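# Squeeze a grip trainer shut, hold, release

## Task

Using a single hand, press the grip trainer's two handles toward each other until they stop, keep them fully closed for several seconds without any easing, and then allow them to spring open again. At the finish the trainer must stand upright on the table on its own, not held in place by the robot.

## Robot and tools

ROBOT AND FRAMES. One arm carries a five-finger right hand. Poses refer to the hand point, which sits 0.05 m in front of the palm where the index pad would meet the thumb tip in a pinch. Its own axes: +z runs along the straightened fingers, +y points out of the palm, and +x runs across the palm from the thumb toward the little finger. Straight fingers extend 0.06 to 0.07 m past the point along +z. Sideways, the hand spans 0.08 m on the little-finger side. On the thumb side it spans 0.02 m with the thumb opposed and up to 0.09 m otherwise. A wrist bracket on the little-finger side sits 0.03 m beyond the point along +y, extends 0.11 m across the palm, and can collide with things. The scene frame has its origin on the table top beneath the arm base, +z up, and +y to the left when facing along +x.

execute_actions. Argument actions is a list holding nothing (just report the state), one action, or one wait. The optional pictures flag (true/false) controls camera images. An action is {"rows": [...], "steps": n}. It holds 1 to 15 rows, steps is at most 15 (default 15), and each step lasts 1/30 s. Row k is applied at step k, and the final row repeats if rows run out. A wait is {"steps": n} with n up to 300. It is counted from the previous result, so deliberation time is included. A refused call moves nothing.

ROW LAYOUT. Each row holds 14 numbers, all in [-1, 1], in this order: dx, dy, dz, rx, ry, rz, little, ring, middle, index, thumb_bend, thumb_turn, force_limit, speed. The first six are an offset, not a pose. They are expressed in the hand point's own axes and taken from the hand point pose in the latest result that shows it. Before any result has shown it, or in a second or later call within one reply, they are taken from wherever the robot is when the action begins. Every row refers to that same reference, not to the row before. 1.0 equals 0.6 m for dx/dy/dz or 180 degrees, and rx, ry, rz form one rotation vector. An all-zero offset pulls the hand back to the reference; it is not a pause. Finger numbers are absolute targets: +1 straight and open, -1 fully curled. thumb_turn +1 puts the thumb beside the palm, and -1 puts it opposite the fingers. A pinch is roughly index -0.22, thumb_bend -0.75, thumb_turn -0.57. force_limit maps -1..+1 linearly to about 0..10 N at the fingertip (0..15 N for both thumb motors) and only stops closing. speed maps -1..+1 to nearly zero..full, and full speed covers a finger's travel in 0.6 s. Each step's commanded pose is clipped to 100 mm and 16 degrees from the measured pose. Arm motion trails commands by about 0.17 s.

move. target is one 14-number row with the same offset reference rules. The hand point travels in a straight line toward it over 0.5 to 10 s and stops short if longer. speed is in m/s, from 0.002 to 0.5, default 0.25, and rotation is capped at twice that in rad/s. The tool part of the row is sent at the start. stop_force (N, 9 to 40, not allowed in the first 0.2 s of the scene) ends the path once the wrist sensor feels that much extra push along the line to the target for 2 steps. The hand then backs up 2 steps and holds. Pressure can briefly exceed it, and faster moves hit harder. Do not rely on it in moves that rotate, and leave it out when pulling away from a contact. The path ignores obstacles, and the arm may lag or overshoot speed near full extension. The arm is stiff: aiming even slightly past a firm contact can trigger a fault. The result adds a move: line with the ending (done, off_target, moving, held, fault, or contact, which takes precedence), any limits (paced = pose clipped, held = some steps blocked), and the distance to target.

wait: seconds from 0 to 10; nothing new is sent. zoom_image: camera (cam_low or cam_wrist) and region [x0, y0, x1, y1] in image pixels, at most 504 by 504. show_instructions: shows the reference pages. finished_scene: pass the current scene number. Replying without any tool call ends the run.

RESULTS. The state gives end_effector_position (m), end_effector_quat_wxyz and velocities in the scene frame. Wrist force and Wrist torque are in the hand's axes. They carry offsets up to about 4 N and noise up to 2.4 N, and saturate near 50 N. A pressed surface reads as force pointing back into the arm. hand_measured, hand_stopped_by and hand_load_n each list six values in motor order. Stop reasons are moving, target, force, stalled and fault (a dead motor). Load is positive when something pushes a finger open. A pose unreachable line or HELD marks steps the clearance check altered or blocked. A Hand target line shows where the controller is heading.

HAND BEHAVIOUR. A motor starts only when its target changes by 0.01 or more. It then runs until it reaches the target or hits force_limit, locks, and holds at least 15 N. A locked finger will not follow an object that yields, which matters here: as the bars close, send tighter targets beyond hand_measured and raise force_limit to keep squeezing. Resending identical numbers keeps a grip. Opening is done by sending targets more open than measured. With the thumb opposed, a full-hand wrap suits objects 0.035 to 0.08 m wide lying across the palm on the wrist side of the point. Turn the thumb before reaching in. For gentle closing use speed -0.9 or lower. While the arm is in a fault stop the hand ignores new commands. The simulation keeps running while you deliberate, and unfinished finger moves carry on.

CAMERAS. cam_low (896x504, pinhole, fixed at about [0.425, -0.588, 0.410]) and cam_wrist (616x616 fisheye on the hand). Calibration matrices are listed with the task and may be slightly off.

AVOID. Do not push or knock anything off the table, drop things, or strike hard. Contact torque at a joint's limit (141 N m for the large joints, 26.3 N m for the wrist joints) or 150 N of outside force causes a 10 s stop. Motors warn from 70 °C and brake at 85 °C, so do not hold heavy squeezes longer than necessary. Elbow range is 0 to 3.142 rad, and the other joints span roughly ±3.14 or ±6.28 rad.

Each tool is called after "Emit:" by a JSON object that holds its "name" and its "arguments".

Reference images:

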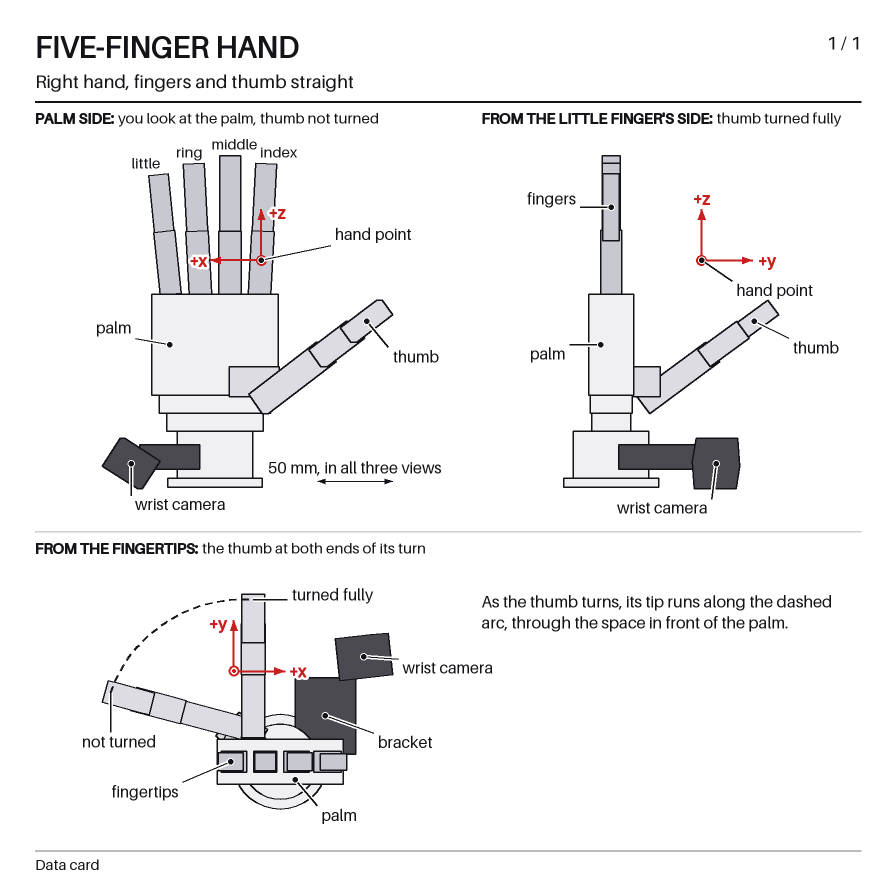

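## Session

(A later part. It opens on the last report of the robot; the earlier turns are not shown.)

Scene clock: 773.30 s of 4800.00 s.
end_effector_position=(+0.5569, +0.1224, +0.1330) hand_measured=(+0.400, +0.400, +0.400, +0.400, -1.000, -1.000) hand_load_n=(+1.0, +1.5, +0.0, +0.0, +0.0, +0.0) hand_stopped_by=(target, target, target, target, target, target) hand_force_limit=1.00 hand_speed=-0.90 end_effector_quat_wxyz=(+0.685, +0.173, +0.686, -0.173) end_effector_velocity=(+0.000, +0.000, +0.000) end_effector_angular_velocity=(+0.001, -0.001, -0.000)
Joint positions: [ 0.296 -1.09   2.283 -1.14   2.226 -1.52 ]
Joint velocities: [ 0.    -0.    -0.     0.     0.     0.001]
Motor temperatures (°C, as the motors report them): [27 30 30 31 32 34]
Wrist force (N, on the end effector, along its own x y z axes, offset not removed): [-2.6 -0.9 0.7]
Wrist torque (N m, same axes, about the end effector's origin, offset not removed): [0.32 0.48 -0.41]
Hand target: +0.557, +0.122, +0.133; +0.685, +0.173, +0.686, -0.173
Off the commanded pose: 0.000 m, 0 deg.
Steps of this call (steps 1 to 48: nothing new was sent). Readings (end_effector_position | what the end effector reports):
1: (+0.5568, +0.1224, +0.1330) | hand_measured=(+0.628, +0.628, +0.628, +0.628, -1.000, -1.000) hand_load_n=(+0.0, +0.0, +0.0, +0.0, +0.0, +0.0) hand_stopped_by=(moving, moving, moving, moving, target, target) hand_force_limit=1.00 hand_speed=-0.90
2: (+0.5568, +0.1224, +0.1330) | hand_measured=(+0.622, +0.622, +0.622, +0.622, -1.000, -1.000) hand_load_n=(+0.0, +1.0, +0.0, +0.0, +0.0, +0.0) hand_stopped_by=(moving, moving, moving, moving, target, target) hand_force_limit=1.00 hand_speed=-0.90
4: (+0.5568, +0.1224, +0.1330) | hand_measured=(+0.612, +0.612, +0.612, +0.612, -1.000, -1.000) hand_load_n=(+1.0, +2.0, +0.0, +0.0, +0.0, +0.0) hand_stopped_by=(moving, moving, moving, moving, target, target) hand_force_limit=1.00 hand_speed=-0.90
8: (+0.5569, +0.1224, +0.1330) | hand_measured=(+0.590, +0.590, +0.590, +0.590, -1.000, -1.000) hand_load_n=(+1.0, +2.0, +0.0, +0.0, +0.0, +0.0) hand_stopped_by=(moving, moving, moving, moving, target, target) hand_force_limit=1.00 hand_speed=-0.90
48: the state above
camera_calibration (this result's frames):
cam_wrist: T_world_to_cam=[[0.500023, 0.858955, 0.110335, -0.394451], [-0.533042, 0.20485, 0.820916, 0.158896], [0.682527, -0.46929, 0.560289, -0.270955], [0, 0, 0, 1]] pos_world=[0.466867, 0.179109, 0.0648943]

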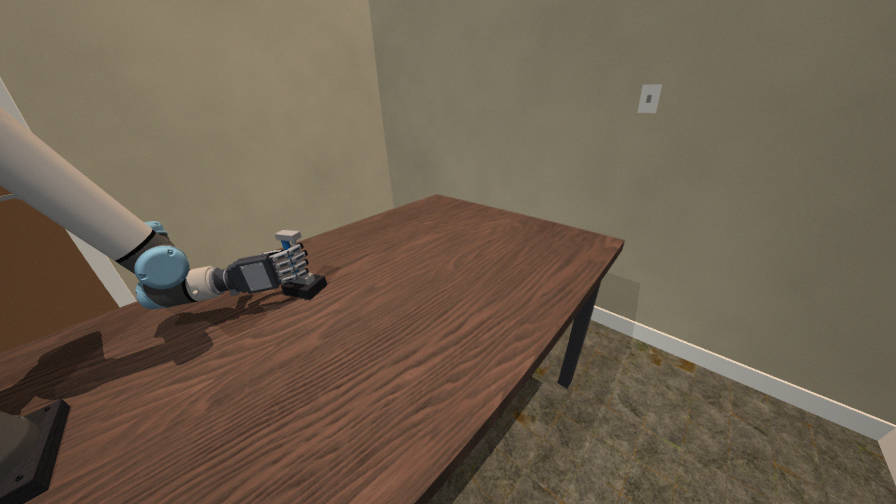

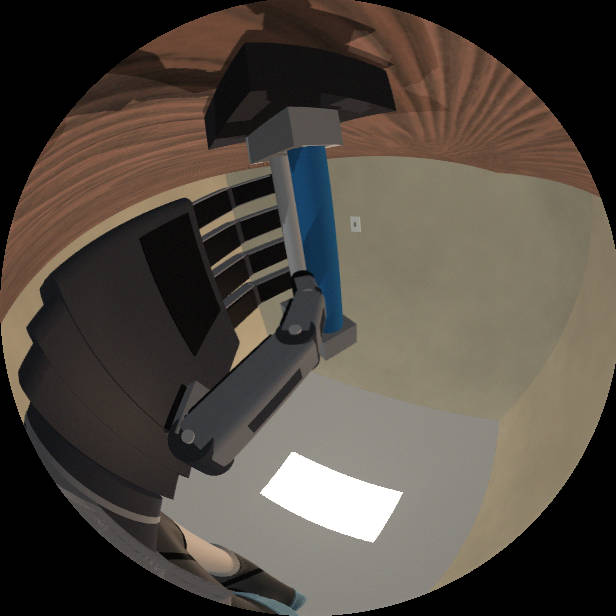

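Emit:
{"name": "move", "arguments": {"target": [0,0.005,-0.032,0,0,0,0.85,0.85,0.85,0.85,-1,-1,1,0.3], "speed": 0.03}}

Emit:
{"name": "move", "arguments": {"target": [0,0.028,0.006,0,0,0,0.85,0.85,0.85,0.85,-1,-1,1,0.3], "speed": 0.03}}

Scene clock: 781.20 s of 4800.00 s.
end_effector_position=(+0.5416, +0.1340, +0.1330) hand_measured=(+0.850, +0.850, +0.850, +0.850, -1.000, -1.000) hand_load_n=(+0.0, +0.0, +0.0, +0.0, +0.0, +0.0) hand_stopped_by=(target, target, target, target, target, target) hand_force_limit=1.00 hand_speed=0.30 end_effector_quat_wxyz=(+0.685, +0.173, +0.686, -0.173) end_effector_velocity=(-0.002, +0.001, +0.001) end_effector_angular_velocity=(+0.001, -0.001, -0.001)
Joint positions: [ 0.339 -1.101  2.302 -1.147  2.268 -1.517]
Joint velocities: [ 0.005 -0.002  0.001  0.     0.006  0.001]
Motor temperatures (°C, as the motors report them): [27 30 30 31 32 34]
Wrist force (N, on the end effector, along its own x y z axes, offset not removed): [-2.7 1.0 2.3]
Wrist torque (N m, same axes, about the end effector's origin, offset not removed): [0.07 0.30 -0.23]
Hand target: +0.541, +0.134, +0.133; +0.685, +0.173, +0.686, -0.173
Off the commanded pose: 0.000 m, 0 deg.
After step 90, 3.90 s passed at rest.
move: done
camera_calibration (this result's frames):
cam_wrist: T_world_to_cam=[[0.500001, 0.858966, 0.11035, -0.396785], [-0.533044, 0.204821, 0.820921, 0.148348], [0.682542, -0.469283, 0.560278, -0.25511], [0, 0, 0, 1]] pos_world=[0.451592, 0.190722, 0.0649351]

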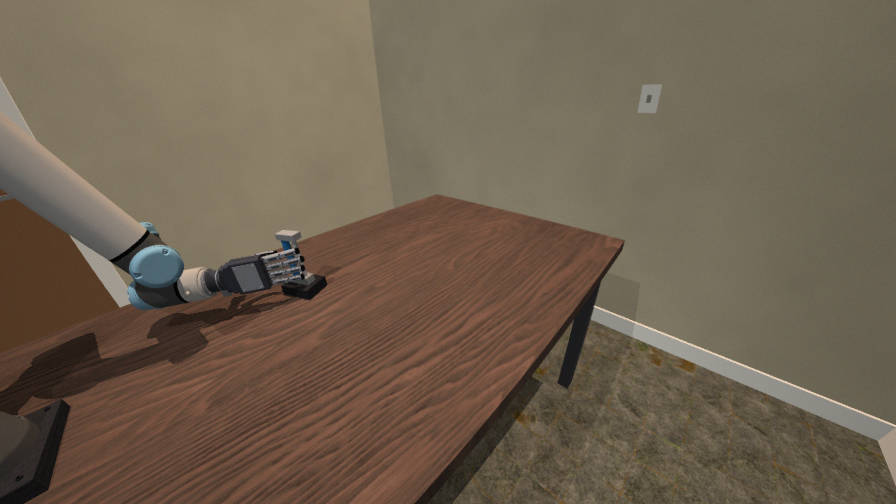

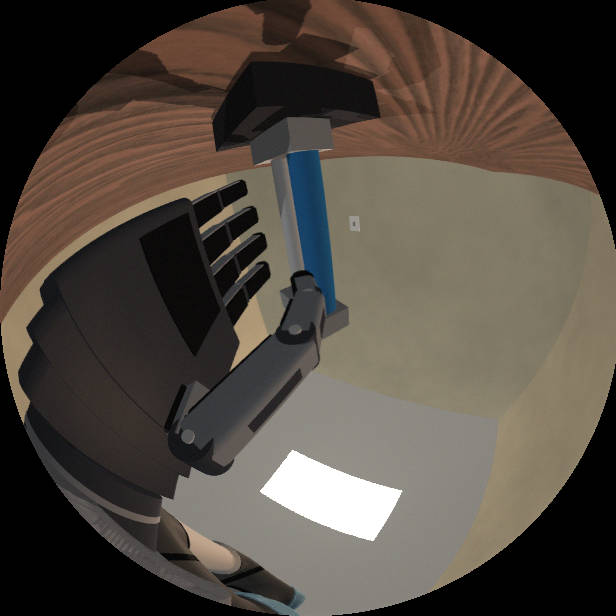

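Scene clock: 782.13 s of 4800.00 s.
end_effector_position=(+0.5526, +0.1469, +0.1330) hand_measured=(+0.850, +0.850, +0.850, +0.850, -1.000, -1.000) hand_load_n=(+0.0, +0.0, +0.0, +0.0, +0.0, +0.0) hand_stopped_by=(target, target, target, target, target, target) hand_force_limit=1.00 hand_speed=0.30 end_effector_quat_wxyz=(+0.685, +0.173, +0.686, -0.173) end_effector_velocity=(+0.001, +0.002, -0.001) end_effector_angular_velocity=(+0.001, +0.001, +0.000)
Joint positions: [ 0.369 -1.081  2.254 -1.117  2.298 -1.515]
Joint velocities: [ 0.004  0.004 -0.006  0.004  0.004  0.001]
Motor temperatures (°C, as the motors report them): [27 30 30 31 32 34]
Wrist force (N, on the end effector, along its own x y z axes, offset not removed): [-4.3 -0.1 0.8]
Wrist torque (N m, same axes, about the end effector's origin, offset not removed): [0.00 0.53 -0.20]
Hand target: +0.553, +0.147, +0.133; +0.685, +0.173, +0.686, -0.173
Off the commanded pose: 0.000 m, 0 deg.
move: done
camera_calibration (this result's frames):
cam_wrist: T_world_to_cam=[[0.49996, 0.858989, 0.110354, -0.413332], [-0.533069, 0.204802, 0.82091, 0.151566], [0.682552, -0.469248, 0.560294, -0.256549], [0, 0, 0, 1]] pos_world=[0.462553, 0.203621, 0.0649341]

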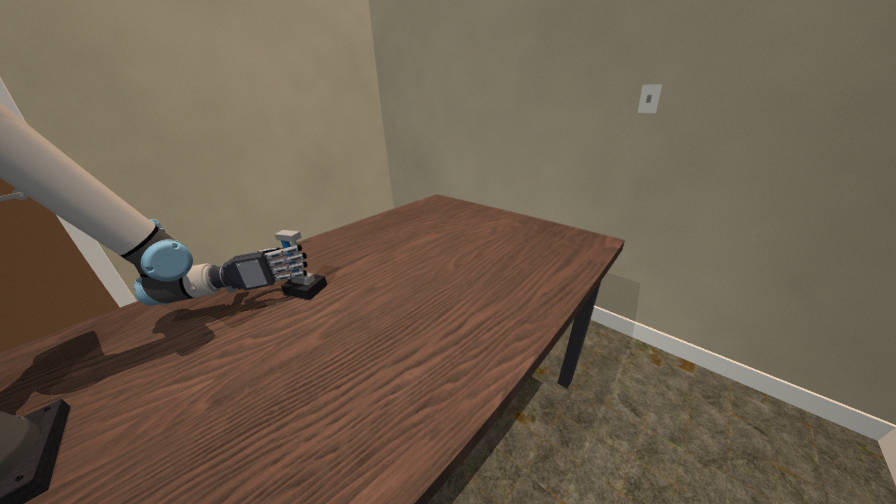

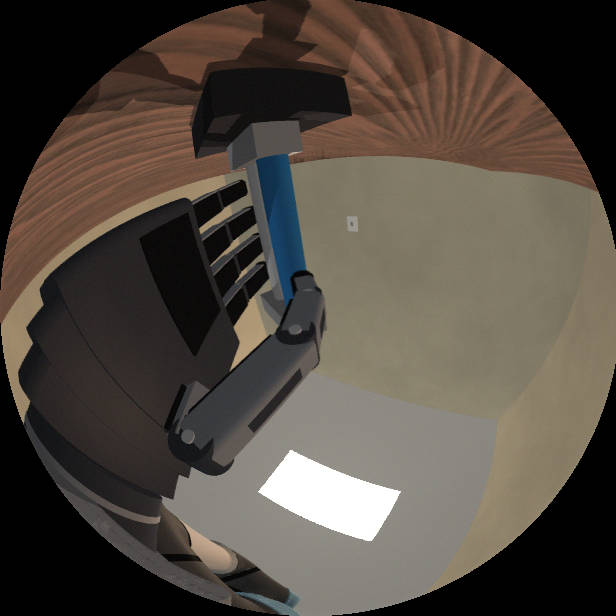

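Emit:
{"name": "move", "arguments": {"target": [0,0,0.014,0,0,0,0.85,0.85,0.85,0.85,-1,-1,1,0.3], "speed": 0.02}}

Emit:
{"name": "execute_actions", "arguments": {"actions": [{"rows":[[0,0,0,0,0,0,0.55,0.55,0.55,0.55,-1,-1,1,-0.9]],"steps":15}], "pictures": false}}

Emit:
{"name": "wait", "arguments": {"seconds": 1.6}}

Scene clock: 788.50 s of 4800.00 s.
end_effector_position=(+0.5597, +0.1431, +0.1330) hand_measured=(+0.850, +0.850, +0.850, +0.850, -1.000, -1.000) hand_load_n=(+0.0, +0.0, +0.0, +0.0, +0.0, +0.0) hand_stopped_by=(target, target, target, target, target, target) hand_force_limit=1.00 hand_speed=0.30 end_effector_quat_wxyz=(+0.685, +0.173, +0.686, -0.173) end_effector_velocity=(+0.002, -0.001, -0.000) end_effector_angular_velocity=(+0.000, +0.000, +0.000)
Joint positions: [ 0.354 -1.075  2.243 -1.113  2.283 -1.516]
Joint velocities: [-0.004  0.002 -0.003  0.001 -0.005  0.   ]
Motor temperatures (°C, as the motors report them): [27 30 30 31 32 34]
Wrist force (N, on the end effector, along its own x y z axes, offset not removed): [1.7 2.4 0.4]
Wrist torque (N m, same axes, about the end effector's origin, offset not removed): [0.37 -0.18 0.30]
Hand target: +0.560, +0.143, +0.133; +0.685, +0.173, +0.686, -0.173
Off the commanded pose: 0.000 m, 0 deg.
After step 90, 2.60 s passed at rest.
move: done
camera_calibration (this result's frames):
cam_wrist: T_world_to_cam=[[0.499972, 0.858983, 0.110351, -0.413598], [-0.53307, 0.204815, 0.820907, 0.15619], [0.682543, -0.469255, 0.560299, -0.263241], [0, 0, 0, 1]] pos_world=[0.469721, 0.199756, 0.0649172]

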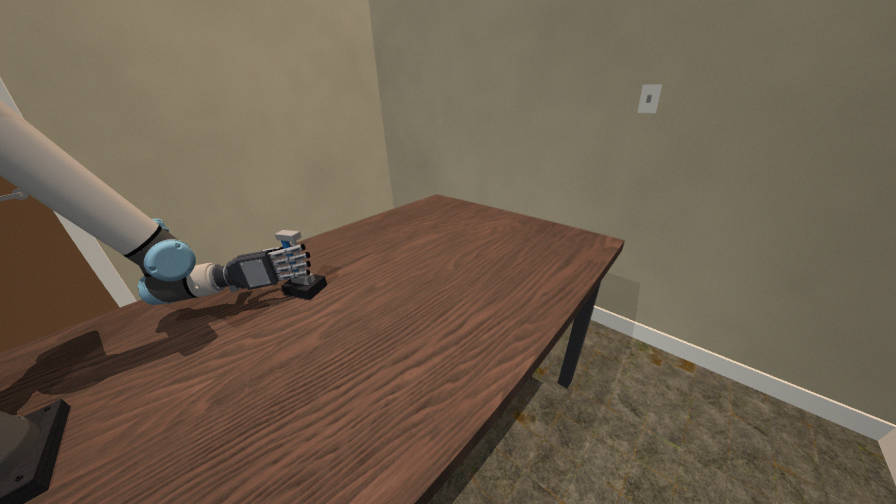

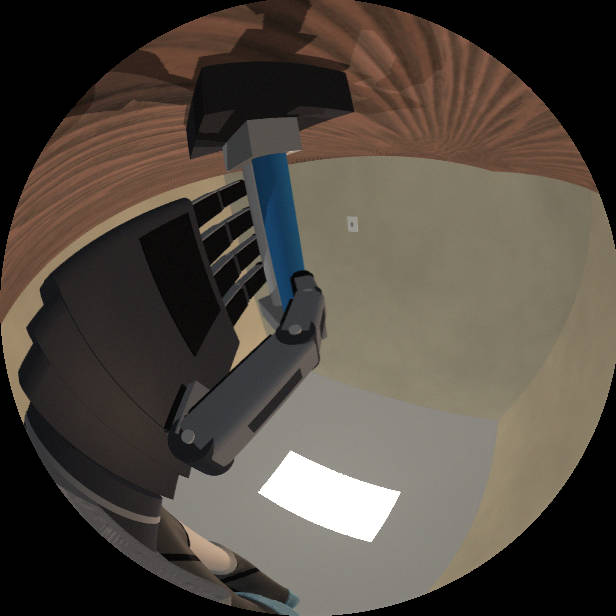

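Scene clock: 789.00 s of 4800.00 s.
end_effector_position=(+0.5598, +0.1430, +0.1330) hand_measured=(+0.784, +0.784, +0.784, +0.784, -1.000, -1.000) hand_load_n=(+0.0, +0.0, +0.0, +0.0, +0.0, +0.0) hand_stopped_by=(moving, moving, moving, moving, target, target) hand_force_limit=1.00 hand_speed=-0.90 end_effector_quat_wxyz=(+0.685, +0.173, +0.686, -0.173) end_effector_velocity=(-0.000, +0.000, -0.001) end_effector_angular_velocity=(+0.000, +0.001, +0.000)
Joint positions: [ 0.354 -1.075  2.243 -1.113  2.283 -1.516]
Joint velocities: [ 0.     0.001  0.001  0.    -0.     0.001]
Motor temperatures (°C, as the motors report them): [27 30 30 31 32 34]
Wrist force (N, on the end effector, along its own x y z axes, offset not removed): [-2.2 1.2 -0.8]
Wrist torque (N m, same axes, about the end effector's origin, offset not removed): [0.21 0.39 -0.15]
Hand target: +0.560, +0.143, +0.133; +0.685, +0.173, +0.686, -0.173
Off the commanded pose: 0.000 m, 0 deg.
Steps of this call (steps 1 to 15: all 15 steps of this action). Readings (end_effector_position | what the end effector reports):
1: (+0.5598, +0.1430, +0.1330) | hand_measured=(+0.850, +0.850, +0.850, +0.850, -1.000, -1.000) hand_load_n=(+0.0, +0.0, +0.0, +0.0, +0.0, +0.0) hand_stopped_by=(moving, moving, moving, moving, target, target) hand_force_limit=1.00 hand_speed=-0.90
2: (+0.5598, +0.1430, +0.1330) | hand_measured=(+0.850, +0.850, +0.850, +0.850, -1.000, -1.000) hand_load_n=(+0.0, +0.0, +0.0, +0.0, +0.0, +0.0) hand_stopped_by=(moving, moving, moving, moving, target, target) hand_force_limit=1.00 hand_speed=-0.90
4: (+0.5598, +0.1430, +0.1330) | hand_measured=(+0.844, +0.844, +0.844, +0.844, -1.000, -1.000) hand_load_n=(+0.0, +0.0, +0.0, +0.0, +0.0, +0.0) hand_stopped_by=(moving, moving, moving, moving, target, target) hand_force_limit=1.00 hand_speed=-0.90
8: (+0.5598, +0.1430, +0.1330) | hand_measured=(+0.822, +0.822, +0.822, +0.822, -1.000, -1.000) hand_load_n=(+0.0, +0.0, +0.0, +0.0, +0.0, +0.0) hand_stopped_by=(moving, moving, moving, moving, target, target) hand_force_limit=1.00 hand_speed=-0.90
15: the state above

Scene clock: 790.60 s of 4800.00 s.
end_effector_position=(+0.5597, +0.1431, +0.1330) hand_measured=(+0.550, +0.552, +0.550, +0.550, -0.996, -1.000) hand_load_n=(+2.5, +3.5, +1.5, +1.5, +6.0, +1.0) hand_stopped_by=(target, target, target, target, target, target) hand_force_limit=1.00 hand_speed=-0.90 end_effector_quat_wxyz=(+0.685, +0.173, +0.686, -0.173) end_effector_velocity=(-0.000, +0.000, +0.000) end_effector_angular_velocity=(-0.000, +0.000, +0.000)
Joint positions: [ 0.354 -1.075  2.243 -1.113  2.283 -1.516]
Joint velocities: [ 0. -0.  0. -0.  0. -0.]
Motor temperatures (°C, as the motors report them): [27 30 30 31 32 34]
Wrist force (N, on the end effector, along its own x y z axes, offset not removed): [6.0 0.4 -0.2]
Wrist torque (N m, same axes, about the end effector's origin, offset not removed): [0.50 -0.60 0.29]
Hand target: +0.560, +0.143, +0.133; +0.685, +0.173, +0.686, -0.173
Off the commanded pose: 0.000 m, 0 deg.
Steps of this call (steps 1 to 48: nothing new was sent). Readings (end_effector_position | what the end effector reports):
1: (+0.5597, +0.1431, +0.1330) | hand_measured=(+0.778, +0.778, +0.778, +0.778, -1.000, -1.000) hand_load_n=(+0.0, +0.0, +0.0, +0.0, +0.0, +0.0) hand_stopped_by=(moving, moving, moving, moving, target, target) hand_force_limit=1.00 hand_speed=-0.90
2: (+0.5597, +0.1431, +0.1330) | hand_measured=(+0.772, +0.772, +0.772, +0.772, -1.000, -1.000) hand_load_n=(+0.0, +0.0, +0.0, +0.0, +0.0, +0.0) hand_stopped_by=(moving, moving, moving, moving, target, target) hand_force_limit=1.00 hand_speed=-0.90
4: (+0.5597, +0.1431, +0.1330) | hand_measured=(+0.762, +0.762, +0.762, +0.762, -1.000, -1.000) hand_load_n=(+0.0, +0.0, +0.0, +0.0, +0.0, +0.0) hand_stopped_by=(moving, moving, moving, moving, target, target) hand_force_limit=1.00 hand_speed=-0.90
8: (+0.5597, +0.1430, +0.1330) | hand_measured=(+0.740, +0.740, +0.740, +0.740, -1.000, -1.000) hand_load_n=(+0.0, +1.0, +0.0, +0.0, +0.0, +0.0) hand_stopped_by=(moving, moving, moving, moving, target, target) hand_force_limit=1.00 hand_speed=-0.90
48: the state above
camera_calibration (this result's frames):
cam_wrist: T_world_to_cam=[[0.499972, 0.858989, 0.110298, -0.413587], [-0.533018, 0.20483, 0.820936, 0.156181], [0.682583, -0.469236, 0.560266, -0.263239], [0, 0, 0, 1]] pos_world=[0.469712, 0.199755, 0.0648876]

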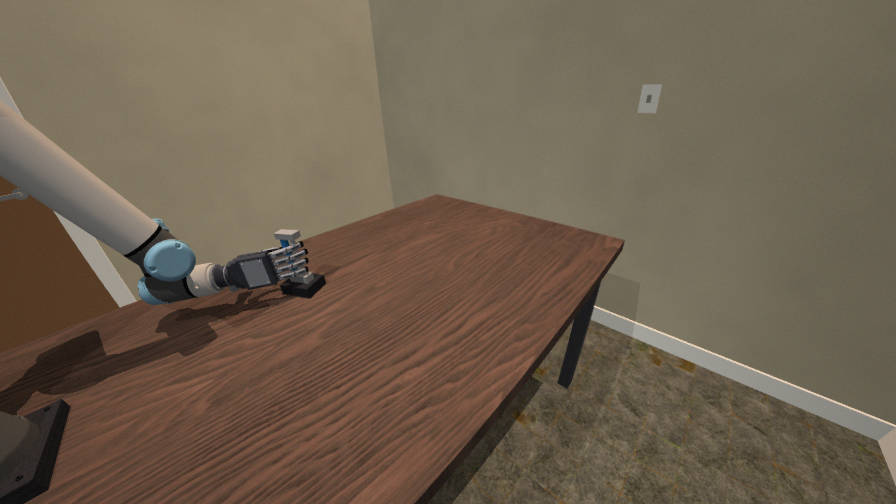

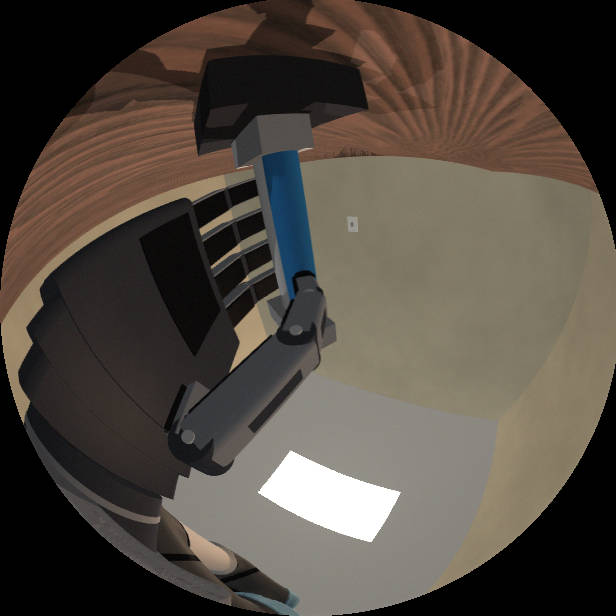

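Engaged.

Emit:
{"name": "execute_actions", "arguments": {"actions": [{"rows":[[0,0,0,0,0,0,0.4,0.4,0.4,0.4,-1,-1,1,-0.9]],"steps":15}], "pictures": false}}

Emit:
{"name": "wait", "arguments": {"seconds": 0.7}}

Emit:
{"name": "execute_actions", "arguments": {"actions": [{"rows":[[0,0,0,0,0,0,0.3,0.3,0.3,0.3,-1,-1,1,-0.9]],"steps":15}], "pictures": false}}

Emit:
{"name": "wait", "arguments": {"seconds": 0.5}}

Scene clock: 798.17 s of 4800.00 s.
end_effector_position=(+0.5597, +0.1431, +0.1330) hand_measured=(+0.486, +0.486, +0.486, +0.484, -0.994, -1.000) hand_load_n=(+4.5, +5.5, +3.5, +3.0, +11.5, +1.5) hand_stopped_by=(moving, moving, moving, moving, target, target) hand_force_limit=1.00 hand_speed=-0.90 end_effector_quat_wxyz=(+0.685, +0.173, +0.686, -0.173) end_effector_velocity=(-0.000, -0.000, -0.000) end_effector_angular_velocity=(+0.000, +0.001, -0.000)
Joint positions: [ 0.354 -1.075  2.243 -1.113  2.283 -1.516]
Joint velocities: [-0.     0.     0.001 -0.    -0.     0.   ]
Motor temperatures (°C, as the motors report them): [27 30 30 31 32 34]
Wrist force (N, on the end effector, along its own x y z axes, offset not removed): [2.6 -5.9 4.4]
Wrist torque (N m, same axes, about the end effector's origin, offset not removed): [-0.60 -0.19 -0.44]
Hand target: +0.560, +0.143, +0.133; +0.685, +0.173, +0.686, -0.173
Off the commanded pose: 0.000 m, 0 deg.
Steps of this call (steps 1 to 90: nothing new was sent; then 4.07 s passed at rest; steps 91 to 105: all 15 steps of this action). Readings (end_effector_position | what the end effector reports):
91: (+0.5597, +0.1431, +0.1330) | hand_measured=(+0.550, +0.552, +0.550, +0.550, -0.996, -1.000) hand_load_n=(+2.5, +3.5, +1.5, +1.5, +6.0, +0.5) hand_stopped_by=(moving, moving, moving, moving, target, target) hand_force_limit=1.00 hand_speed=-0.90
92: (+0.5597, +0.1431, +0.1330) | hand_measured=(+0.550, +0.552, +0.550, +0.550, -0.996, -1.000) hand_load_n=(+2.5, +3.5, +1.5, +1.5, +6.0, +0.5) hand_stopped_by=(moving, moving, moving, moving, target, target) hand_force_limit=1.00 hand_speed=-0.90
94: (+0.5597, +0.1431, +0.1330) | hand_measured=(+0.546, +0.546, +0.546, +0.546, -0.996, -1.000) hand_load_n=(+3.0, +3.5, +2.0, +1.5, +6.5, +1.0) hand_stopped_by=(moving, moving, moving, moving, target, target) hand_force_limit=1.00 hand_speed=-0.90
98: (+0.5597, +0.1431, +0.1330) | hand_measured=(+0.524, +0.524, +0.524, +0.524, -0.996, -1.000) hand_load_n=(+3.5, +4.5, +2.5, +2.0, +8.5, +1.0) hand_stopped_by=(moving, moving, moving, moving, target, target) hand_force_limit=1.00 hand_speed=-0.90
105: the state above

Scene clock: 798.87 s of 4800.00 s.
end_effector_position=(+0.5597, +0.1431, +0.1330) hand_measured=(+0.402, +0.402, +0.402, +0.402, -0.990, -1.000) hand_load_n=(+6.5, +7.5, +5.5, +5.0, +18.5, +2.5) hand_stopped_by=(target, target, target, target, target, target) hand_force_limit=1.00 hand_speed=-0.90 end_effector_quat_wxyz=(+0.685, +0.173, +0.686, -0.173) end_effector_velocity=(-0.000, +0.000, +0.000) end_effector_angular_velocity=(-0.001, -0.000, +0.001)
Joint positions: [ 0.354 -1.075  2.243 -1.113  2.283 -1.516]
Joint velocities: [ 0.    -0.001  0.001 -0.001 -0.    -0.001]
Motor temperatures (°C, as the motors report them): [27 30 30 31 32 34]
Wrist force (N, on the end effector, along its own x y z axes, offset not removed): [2.8 -5.8 0.5]
Wrist torque (N m, same axes, about the end effector's origin, offset not removed): [-0.26 -0.34 -0.67]
Hand target: +0.560, +0.143, +0.133; +0.685, +0.173, +0.686, -0.173
Off the commanded pose: 0.000 m, 0 deg.
Steps of this call (steps 1 to 21: nothing new was sent). Readings (end_effector_position | what the end effector reports):
1: (+0.5597, +0.1431, +0.1330) | hand_measured=(+0.480, +0.480, +0.480, +0.480, -0.994, -1.000) hand_load_n=(+4.5, +5.5, +3.5, +3.0, +12.0, +1.5) hand_stopped_by=(moving, moving, moving, moving, target, target) hand_force_limit=1.00 hand_speed=-0.90
2: (+0.5597, +0.1431, +0.1330) | hand_measured=(+0.474, +0.474, +0.474, +0.474, -0.994, -1.000) hand_load_n=(+4.5, +5.5, +3.5, +3.0, +12.5, +1.5) hand_stopped_by=(moving, moving, moving, moving, target, target) hand_force_limit=1.00 hand_speed=-0.90
4: (+0.5597, +0.1431, +0.1330) | hand_measured=(+0.464, +0.464, +0.464, +0.462, -0.994, -1.000) hand_load_n=(+5.0, +6.0, +4.0, +3.5, +13.5, +1.5) hand_stopped_by=(moving, moving, moving, moving, target, target) hand_force_limit=1.00 hand_speed=-0.90
8: (+0.5597, +0.1431, +0.1330) | hand_measured=(+0.442, +0.442, +0.442, +0.440, -0.992, -1.000) hand_load_n=(+5.5, +6.5, +4.5, +4.0, +15.5, +2.0) hand_stopped_by=(moving, moving, moving, moving, target, target) hand_force_limit=1.00 hand_speed=-0.90
21: the state above
camera_calibration (this result's frames):
cam_wrist: T_world_to_cam=[[0.499965, 0.858989, 0.110336, -0.413594], [-0.533063, 0.204819, 0.82091, 0.156186], [0.682553, -0.469242, 0.560298, -0.263245], [0, 0, 0, 1]] pos_world=[0.469718, 0.199758, 0.0649149]

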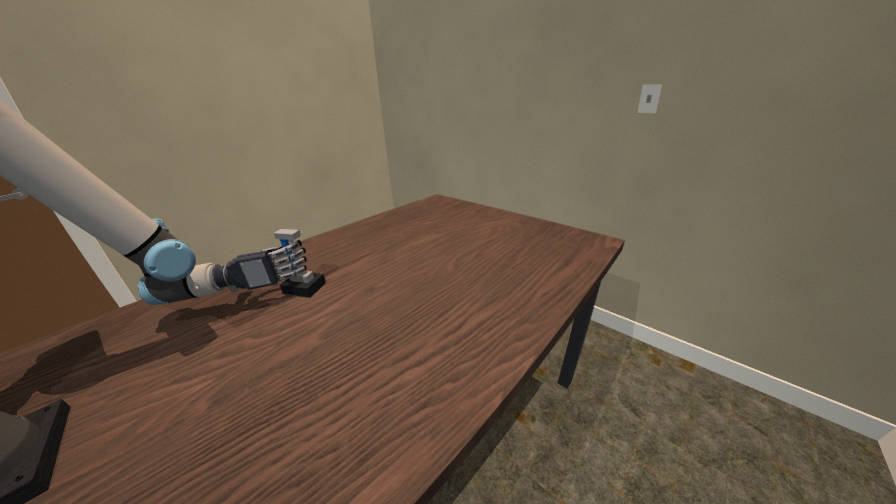

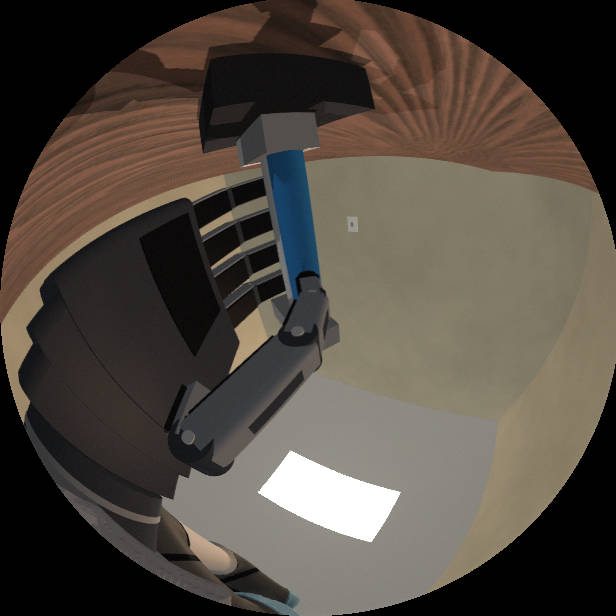

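Scene clock: 799.37 s of 4800.00 s.
end_effector_position=(+0.5597, +0.1431, +0.1330) hand_measured=(+0.338, +0.338, +0.338, +0.336, -0.986, -1.000) hand_load_n=(+8.5, +10.5, +8.5, +8.5, +26.0, +4.0) hand_stopped_by=(moving, force, moving, moving, target, target) hand_force_limit=1.00 hand_speed=-0.90 end_effector_quat_wxyz=(+0.685, +0.173, +0.686, -0.173) end_effector_velocity=(+0.000, +0.000, +0.000) end_effector_angular_velocity=(-0.000, -0.001, +0.000)
Joint positions: [ 0.354 -1.075  2.243 -1.113  2.283 -1.516]
Joint velocities: [ 0.    -0.    -0.    -0.001  0.    -0.001]
Motor temperatures (°C, as the motors report them): [27 30 30 31 32 34]
Wrist force (N, on the end effector, along its own x y z axes, offset not removed): [1.3 -0.6 3.3]
Wrist torque (N m, same axes, about the end effector's origin, offset not removed): [0.14 -0.70 -0.38]
Hand target: +0.560, +0.143, +0.133; +0.685, +0.173, +0.686, -0.173
Off the commanded pose: 0.000 m, 0 deg.
Steps of this call (steps 1 to 15: all 15 steps of this action). Readings (end_effector_position | what the end effector reports):
1: (+0.5597, +0.1431, +0.1330) | hand_measured=(+0.402, +0.402, +0.402, +0.402, -0.990, -1.000) hand_load_n=(+6.5, +7.5, +5.5, +5.0, +18.5, +2.5) hand_stopped_by=(moving, moving, moving, moving, target, target) hand_force_limit=1.00 hand_speed=-0.90
2: (+0.5597, +0.1431, +0.1330) | hand_measured=(+0.402, +0.402, +0.402, +0.402, -0.990, -1.000) hand_load_n=(+6.5, +7.5, +5.5, +5.0, +18.5, +2.5) hand_stopped_by=(moving, moving, moving, moving, target, target) hand_force_limit=1.00 hand_speed=-0.90
4: (+0.5597, +0.1431, +0.1330) | hand_measured=(+0.398, +0.398, +0.398, +0.398, -0.990, -1.000) hand_load_n=(+7.0, +8.0, +5.5, +5.5, +19.0, +2.5) hand_stopped_by=(moving, moving, moving, moving, target, target) hand_force_limit=1.00 hand_speed=-0.90
8: (+0.5597, +0.1431, +0.1330) | hand_measured=(+0.376, +0.376, +0.376, +0.376, -0.990, -1.000) hand_load_n=(+7.0, +8.5, +6.5, +6.0, +20.5, +3.0) hand_stopped_by=(moving, moving, moving, moving, target, target) hand_force_limit=1.00 hand_speed=-0.90
15: the state above

Scene clock: 799.87 s of 4800.00 s.
end_effector_position=(+0.5597, +0.1431, +0.1330) hand_measured=(+0.330, +0.338, +0.330, +0.328, -0.986, -1.000) hand_load_n=(+10.0, +7.5, +9.5, +10.5, +28.0, +4.0) hand_stopped_by=(force, force, force, force, target, target) hand_force_limit=1.00 hand_speed=-0.90 end_effector_quat_wxyz=(+0.685, +0.173, +0.686, -0.173) end_effector_velocity=(+0.000, +0.000, -0.001) end_effector_angular_velocity=(-0.000, +0.001, +0.000)
Joint positions: [ 0.354 -1.075  2.243 -1.113  2.283 -1.516]
Joint velocities: [ 0.     0.001 -0.    -0.     0.     0.   ]
Motor temperatures (°C, as the motors report them): [27 30 30 31 32 34]
Wrist force (N, on the end effector, along its own x y z axes, offset not removed): [1.4 -1.3 0.5]
Wrist torque (N m, same axes, about the end effector's origin, offset not removed): [-0.03 -0.62 -0.29]
Hand target: +0.560, +0.143, +0.133; +0.685, +0.173, +0.686, -0.173
Off the commanded pose: 0.000 m, 0 deg.
Steps of this call (steps 1 to 15: nothing new was sent). Readings (end_effector_position | what the end effector reports):
1: (+0.5597, +0.1431, +0.1330) | hand_measured=(+0.332, +0.338, +0.332, +0.332, -0.986, -1.000) hand_load_n=(+10.0, +8.5, +9.5, +9.5, +27.0, +4.0) hand_stopped_by=(moving, force, moving, moving, target, target) hand_force_limit=1.00 hand_speed=-0.90
2: (+0.5597, +0.1431, +0.1330) | hand_measured=(+0.328, +0.338, +0.330, +0.326, -0.986, -1.000) hand_load_n=(+10.5, +7.0, +10.0, +11.0, +28.0, +4.0) hand_stopped_by=(force, force, moving, force, target, target) hand_force_limit=1.00 hand_speed=-0.90
4: (+0.5597, +0.1431, +0.1330) | hand_measured=(+0.330, +0.338, +0.330, +0.328, -0.986, -1.000) hand_load_n=(+10.0, +7.0, +10.0, +10.5, +28.0, +4.0) hand_stopped_by=(force, force, force, force, target, target) hand_force_limit=1.00 hand_speed=-0.90
8: (+0.5597, +0.1431, +0.1330) | hand_measured=(+0.330, +0.338, +0.330, +0.328, -0.986, -1.000) hand_load_n=(+10.0, +7.5, +9.5, +10.5, +28.0, +4.0) hand_stopped_by=(force, force, force, force, target, target) hand_force_limit=1.00 hand_speed=-0.90
15: the state above
camera_calibration (this result's frames):
cam_wrist: T_world_to_cam=[[0.499962, 0.858988, 0.110348, -0.413596], [-0.533078, 0.204815, 0.820901, 0.156193], [0.682543, -0.469244, 0.560308, -0.263243], [0, 0, 0, 1]] pos_world=[0.469721, 0.199758, 0.0649177]

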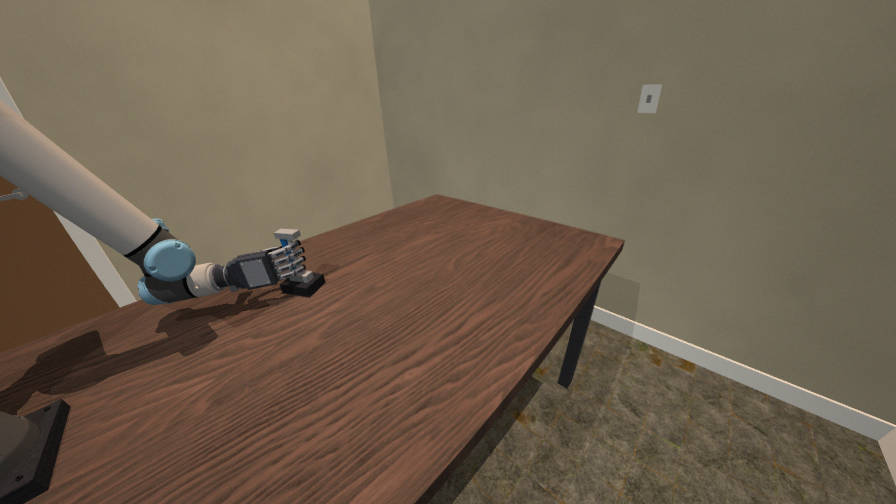

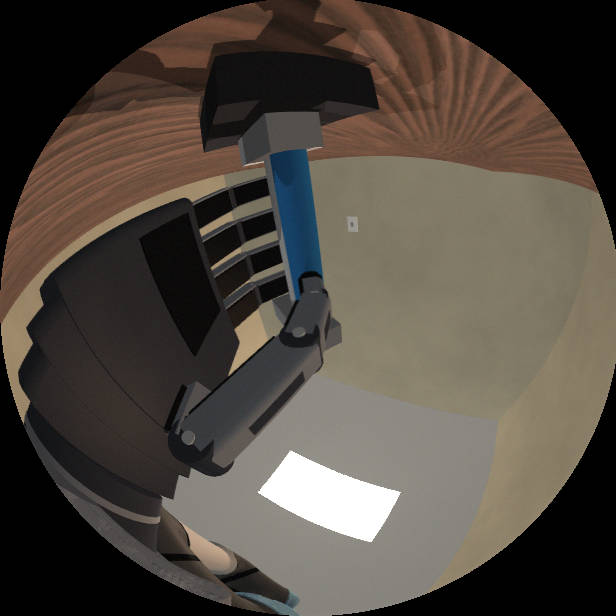

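Emit:
{"name": "execute_actions", "arguments": {"actions": [{"rows":[[0,0,0,0,0,0,0.3,0.28,0.3,0.3,-1,-1,1,-0.95]],"steps":15}], "pictures": false}}

Emit:
{"name": "zoom_image", "arguments": {"camera": "cam_low", "region": [250,215,350,305]}}

Scene clock: 807.47 s of 4800.00 s.
end_effector_position=(+0.5597, +0.1431, +0.1330) hand_measured=(+0.330, +0.332, +0.330, +0.328, -0.986, -1.000) hand_load_n=(+9.5, +10.0, +9.5, +10.0, +28.0, +4.0) hand_stopped_by=(force, force, force, force, target, target) hand_force_limit=1.00 hand_speed=-0.95 end_effector_quat_wxyz=(+0.685, +0.173, +0.686, -0.173) end_effector_velocity=(+0.000, -0.000, +0.000) end_effector_angular_velocity=(-0.000, -0.001, -0.001)
Joint positions: [ 0.354 -1.075  2.243 -1.113  2.283 -1.516]
Joint velocities: [-0.     0.    -0.001 -0.     0.    -0.001]
Motor temperatures (°C, as the motors report them): [27 30 30 31 32 34]
Wrist force (N, on the end effector, along its own x y z axes, offset not removed): [0.5 -0.2 1.4]
Wrist torque (N m, same axes, about the end effector's origin, offset not removed): [0.34 -0.26 -0.28]
Hand target: +0.560, +0.143, +0.133; +0.685, +0.173, +0.686, -0.173
Off the commanded pose: 0.000 m, 0 deg.
Steps of this call (steps 1 to 90: nothing new was sent; then 4.10 s passed at rest; steps 91 to 105: all 15 steps of this action). Readings (end_effector_position | what the end effector reports):
91: (+0.5597, +0.1431, +0.1330) | hand_measured=(+0.330, +0.338, +0.330, +0.328, -0.986, -1.000) hand_load_n=(+10.0, +7.5, +9.5, +10.5, +28.0, +4.0) hand_stopped_by=(force, moving, force, force, target, target) hand_force_limit=1.00 hand_speed=-0.95
92: (+0.5597, +0.1431, +0.1330) | hand_measured=(+0.330, +0.338, +0.330, +0.328, -0.986, -1.000) hand_load_n=(+10.0, +7.5, +9.5, +10.5, +28.0, +4.0) hand_stopped_by=(force, moving, force, force, target, target) hand_force_limit=1.00 hand_speed=-0.95
94: (+0.5597, +0.1431, +0.1330) | hand_measured=(+0.330, +0.336, +0.330, +0.328, -0.986, -1.000) hand_load_n=(+10.0, +8.0, +9.5, +10.5, +28.0, +4.0) hand_stopped_by=(force, moving, force, force, target, target) hand_force_limit=1.00 hand_speed=-0.95
98: (+0.5597, +0.1431, +0.1330) | hand_measured=(+0.330, +0.332, +0.330, +0.328, -0.986, -1.000) hand_load_n=(+9.5, +10.0, +9.5, +10.0, +28.0, +4.0) hand_stopped_by=(force, force, force, force, target, target) hand_force_limit=1.00 hand_speed=-0.95
105: the state above

Region (250, 215, 350, 305) of cam_low's 896x504 image, scaled by 5.040, with more detail than that image has; it fills the top 454 rows of this view, and the rest is white.

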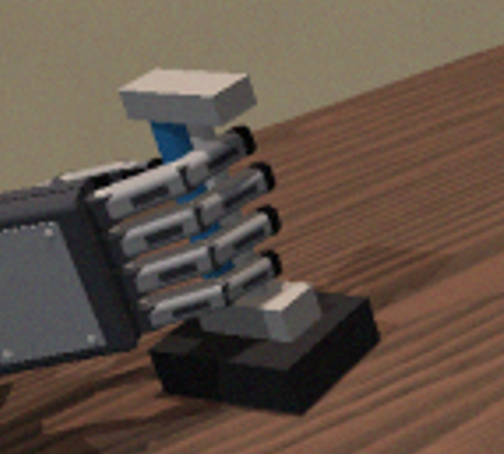

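Emit:
{"name": "execute_actions", "arguments": {"actions": [{"rows":[[0,0,0,0,0,0,0.85,0.85,0.85,0.85,-1,-1,1,-0.9]],"steps":15}], "pictures": false}}

Emit:
{"name": "wait", "arguments": {"seconds": 2.8}}

Emit:
{"name": "move", "arguments": {"target": [0,-0.01,-0.15,0,0,0,1,1,1,1,-1,-1,1,0.5], "speed": 0.08}}

Scene clock: 816.13 s of 4800.00 s.
end_effector_position=(+0.5597, +0.1431, +0.1330) hand_measured=(+0.394, +0.398, +0.396, +0.394, -0.986, -1.000) hand_load_n=(+3.0, +4.5, +6.0, +9.0, +21.0, +4.5) hand_stopped_by=(moving, moving, moving, moving, target, target) hand_force_limit=1.00 hand_speed=-0.90 end_effector_quat_wxyz=(+0.685, +0.173, +0.686, -0.173) end_effector_velocity=(-0.000, +0.000, +0.000) end_effector_angular_velocity=(-0.001, +0.000, +0.000)
Joint positions: [ 0.354 -1.075  2.243 -1.113  2.283 -1.516]
Joint velocities: [ 0.    -0.001 -0.     0.     0.    -0.002]
Motor temperatures (°C, as the motors report them): [27 30 30 31 32 34]
Wrist force (N, on the end effector, along its own x y z axes, offset not removed): [-1.4 3.1 -1.1]
Wrist torque (N m, same axes, about the end effector's origin, offset not removed): [-0.26 -0.27 -0.15]
Hand target: +0.560, +0.143, +0.133; +0.685, +0.173, +0.686, -0.173
Off the commanded pose: 0.000 m, 0 deg.
Steps of this call (steps 1 to 90: nothing new was sent; then 5.17 s passed at rest; steps 91 to 105: all 15 steps of this action). Readings (end_effector_position | what the end effector reports):
91: (+0.5597, +0.1431, +0.1330) | hand_measured=(+0.330, +0.332, +0.330, +0.328, -0.986, -1.000) hand_load_n=(+9.5, +10.0, +9.5, +10.0, +28.0, +4.0) hand_stopped_by=(moving, moving, moving, moving, target, target) hand_force_limit=1.00 hand_speed=-0.90
92: (+0.5597, +0.1431, +0.1330) | hand_measured=(+0.330, +0.332, +0.330, +0.328, -0.986, -1.000) hand_load_n=(+9.5, +10.0, +9.5, +10.0, +28.0, +4.0) hand_stopped_by=(moving, moving, moving, moving, target, target) hand_force_limit=1.00 hand_speed=-0.90
94: (+0.5597, +0.1431, +0.1330) | hand_measured=(+0.334, +0.338, +0.336, +0.332, -0.986, -1.000) hand_load_n=(+8.5, +9.0, +8.5, +10.0, +27.0, +4.5) hand_stopped_by=(moving, moving, moving, moving, target, target) hand_force_limit=1.00 hand_speed=-0.90
98: (+0.5597, +0.1431, +0.1330) | hand_measured=(+0.356, +0.360, +0.358, +0.354, -0.986, -1.000) hand_load_n=(+5.5, +6.5, +7.0, +9.5, +24.0, +4.5) hand_stopped_by=(moving, moving, moving, moving, target, target) hand_force_limit=1.00 hand_speed=-0.90
105: the state above

Scene clock: 818.93 s of 4800.00 s.
end_effector_position=(+0.5597, +0.1431, +0.1330) hand_measured=(+0.850, +0.850, +0.850, +0.850, -0.998, -1.000) hand_load_n=(+0.0, +0.0, +0.0, +0.0, +2.0, +0.0) hand_stopped_by=(moving, moving, moving, moving, target, target) hand_force_limit=1.00 hand_speed=-0.90 end_effector_quat_wxyz=(+0.685, +0.173, +0.686, -0.173) end_effector_velocity=(+0.000, +0.000, +0.000) end_effector_angular_velocity=(+0.000, -0.001, +0.000)
Joint positions: [ 0.354 -1.075  2.243 -1.113  2.283 -1.516]
Joint velocities: [-0.     0.    -0.001 -0.    -0.     0.   ]
Motor temperatures (°C, as the motors report them): [27 30 30 31 32 34]
Wrist force (N, on the end effector, along its own x y z axes, offset not removed): [-4.8 3.4 -0.3]
Wrist torque (N m, same axes, about the end effector's origin, offset not removed): [-0.21 0.59 -0.20]
Hand target: +0.560, +0.143, +0.133; +0.685, +0.173, +0.686, -0.173
Off the commanded pose: 0.000 m, 0 deg.
Steps of this call (steps 1 to 84: nothing new was sent). Readings (end_effector_position | what the end effector reports):
1: (+0.5597, +0.1431, +0.1330) | hand_measured=(+0.400, +0.404, +0.402, +0.398, -0.986, -1.000) hand_load_n=(+3.0, +4.0, +5.5, +9.0, +20.5, +4.5) hand_stopped_by=(moving, moving, moving, moving, target, target) hand_force_limit=1.00 hand_speed=-0.90
2: (+0.5597, +0.1431, +0.1330) | hand_measured=(+0.406, +0.410, +0.408, +0.404, -0.986, -1.000) hand_load_n=(+2.5, +4.0, +5.5, +9.0, +20.0, +4.5) hand_stopped_by=(moving, moving, moving, moving, target, target) hand_force_limit=1.00 hand_speed=-0.90
4: (+0.5597, +0.1431, +0.1330) | hand_measured=(+0.418, +0.420, +0.418, +0.416, -0.986, -1.000) hand_load_n=(+3.0, +4.0, +5.0, +8.0, +18.5, +4.0) hand_stopped_by=(moving, moving, moving, moving, target, target) hand_force_limit=1.00 hand_speed=-0.90
8: (+0.5597, +0.1431, +0.1330) | hand_measured=(+0.440, +0.442, +0.440, +0.438, -0.986, -1.000) hand_load_n=(+2.5, +3.5, +4.5, +7.0, +17.0, +3.5) hand_stopped_by=(moving, moving, moving, moving, target, target) hand_force_limit=1.00 hand_speed=-0.90
84: the state above
camera_calibration (this result's frames):
cam_wrist: T_world_to_cam=[[0.499955, 0.858994, 0.110335, -0.413594], [-0.533065, 0.204813, 0.82091, 0.156186], [0.682559, -0.469234, 0.560297, -0.263245], [0, 0, 0, 1]] pos_world=[0.469716, 0.199763, 0.0649147]

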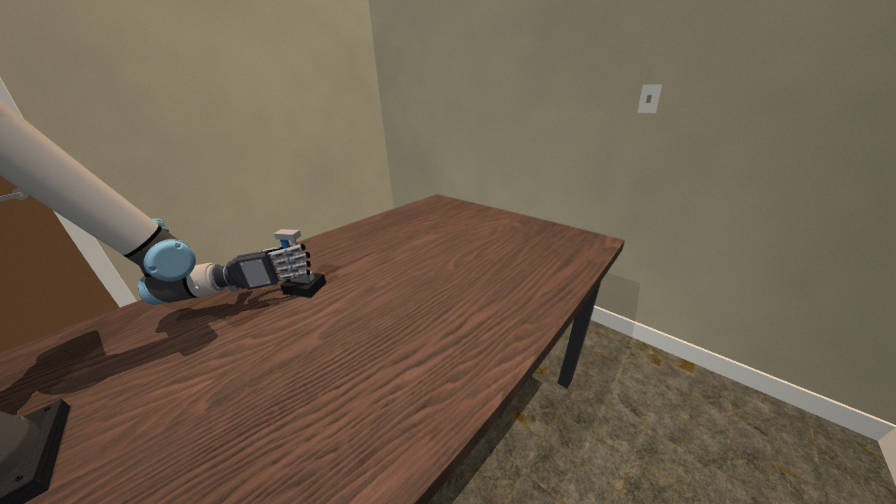

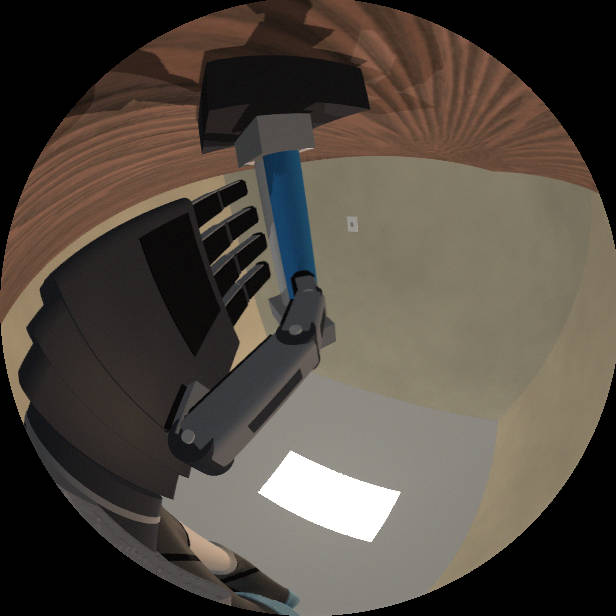

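Scene clock: 820.77 s of 4800.00 s.
end_effector_position=(+0.4779, +0.1805, +0.1332) hand_measured=(+1.000, +1.000, +1.000, +1.000, -1.000, -1.000) hand_load_n=(+0.0, +0.0, +0.0, +0.0, +0.0, +0.0) hand_stopped_by=(target, target, target, target, target, target) hand_force_limit=1.00 hand_speed=0.50 end_effector_quat_wxyz=(+0.685, +0.173, +0.686, -0.173) end_effector_velocity=(-0.002, +0.001, +0.001) end_effector_angular_velocity=(+0.001, -0.001, -0.000)
Joint positions: [ 0.538 -1.133  2.353 -1.153  2.467 -1.5  ]
Joint velocities: [ 0.007 -0.002  0.002 -0.     0.007  0.001]
Motor temperatures (°C, as the motors report them): [27 30 30 31 32 34]
Wrist force (N, on the end effector, along its own x y z axes, offset not removed): [-1.3 1.5 -1.8]
Wrist torque (N m, same axes, about the end effector's origin, offset not removed): [0.35 0.23 -0.07]
Hand target: +0.478, +0.181, +0.133; +0.685, +0.173, +0.686, -0.173
Off the commanded pose: 0.000 m, 0 deg.
move: done
camera_calibration (this result's frames):
cam_wrist: T_world_to_cam=[[0.499902, 0.859012, 0.110435, -0.40481], [-0.533104, 0.204703, 0.820912, 0.104808], [0.682567, -0.469249, 0.560275, -0.18995], [0, 0, 0, 1]] pos_world=[0.387893, 0.237148, 0.0650915]

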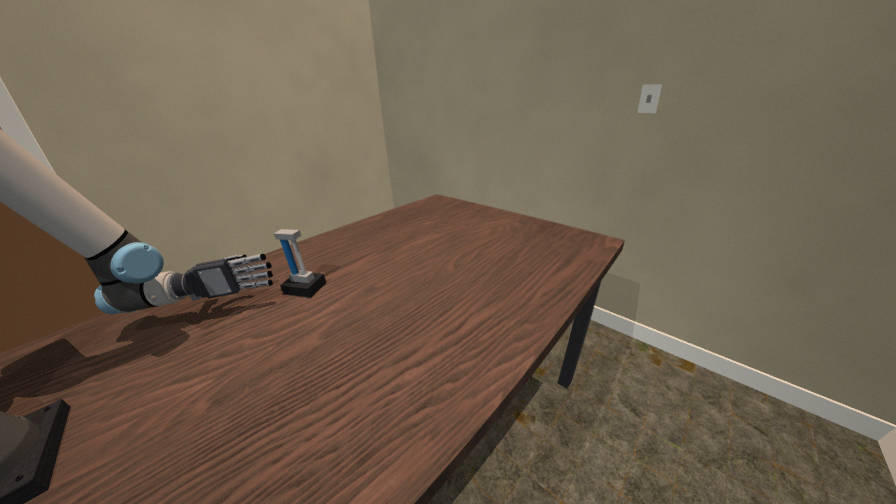

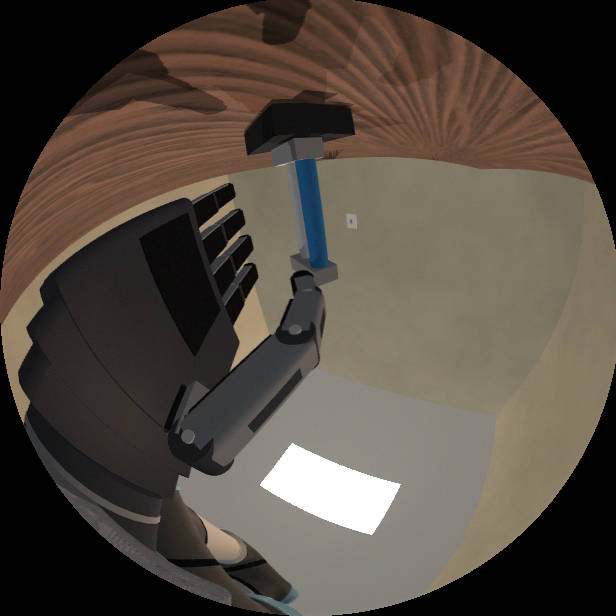

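Emit:
{"name": "finished_scene", "arguments": {"scene": 1}}

The scene is finished: the task was done.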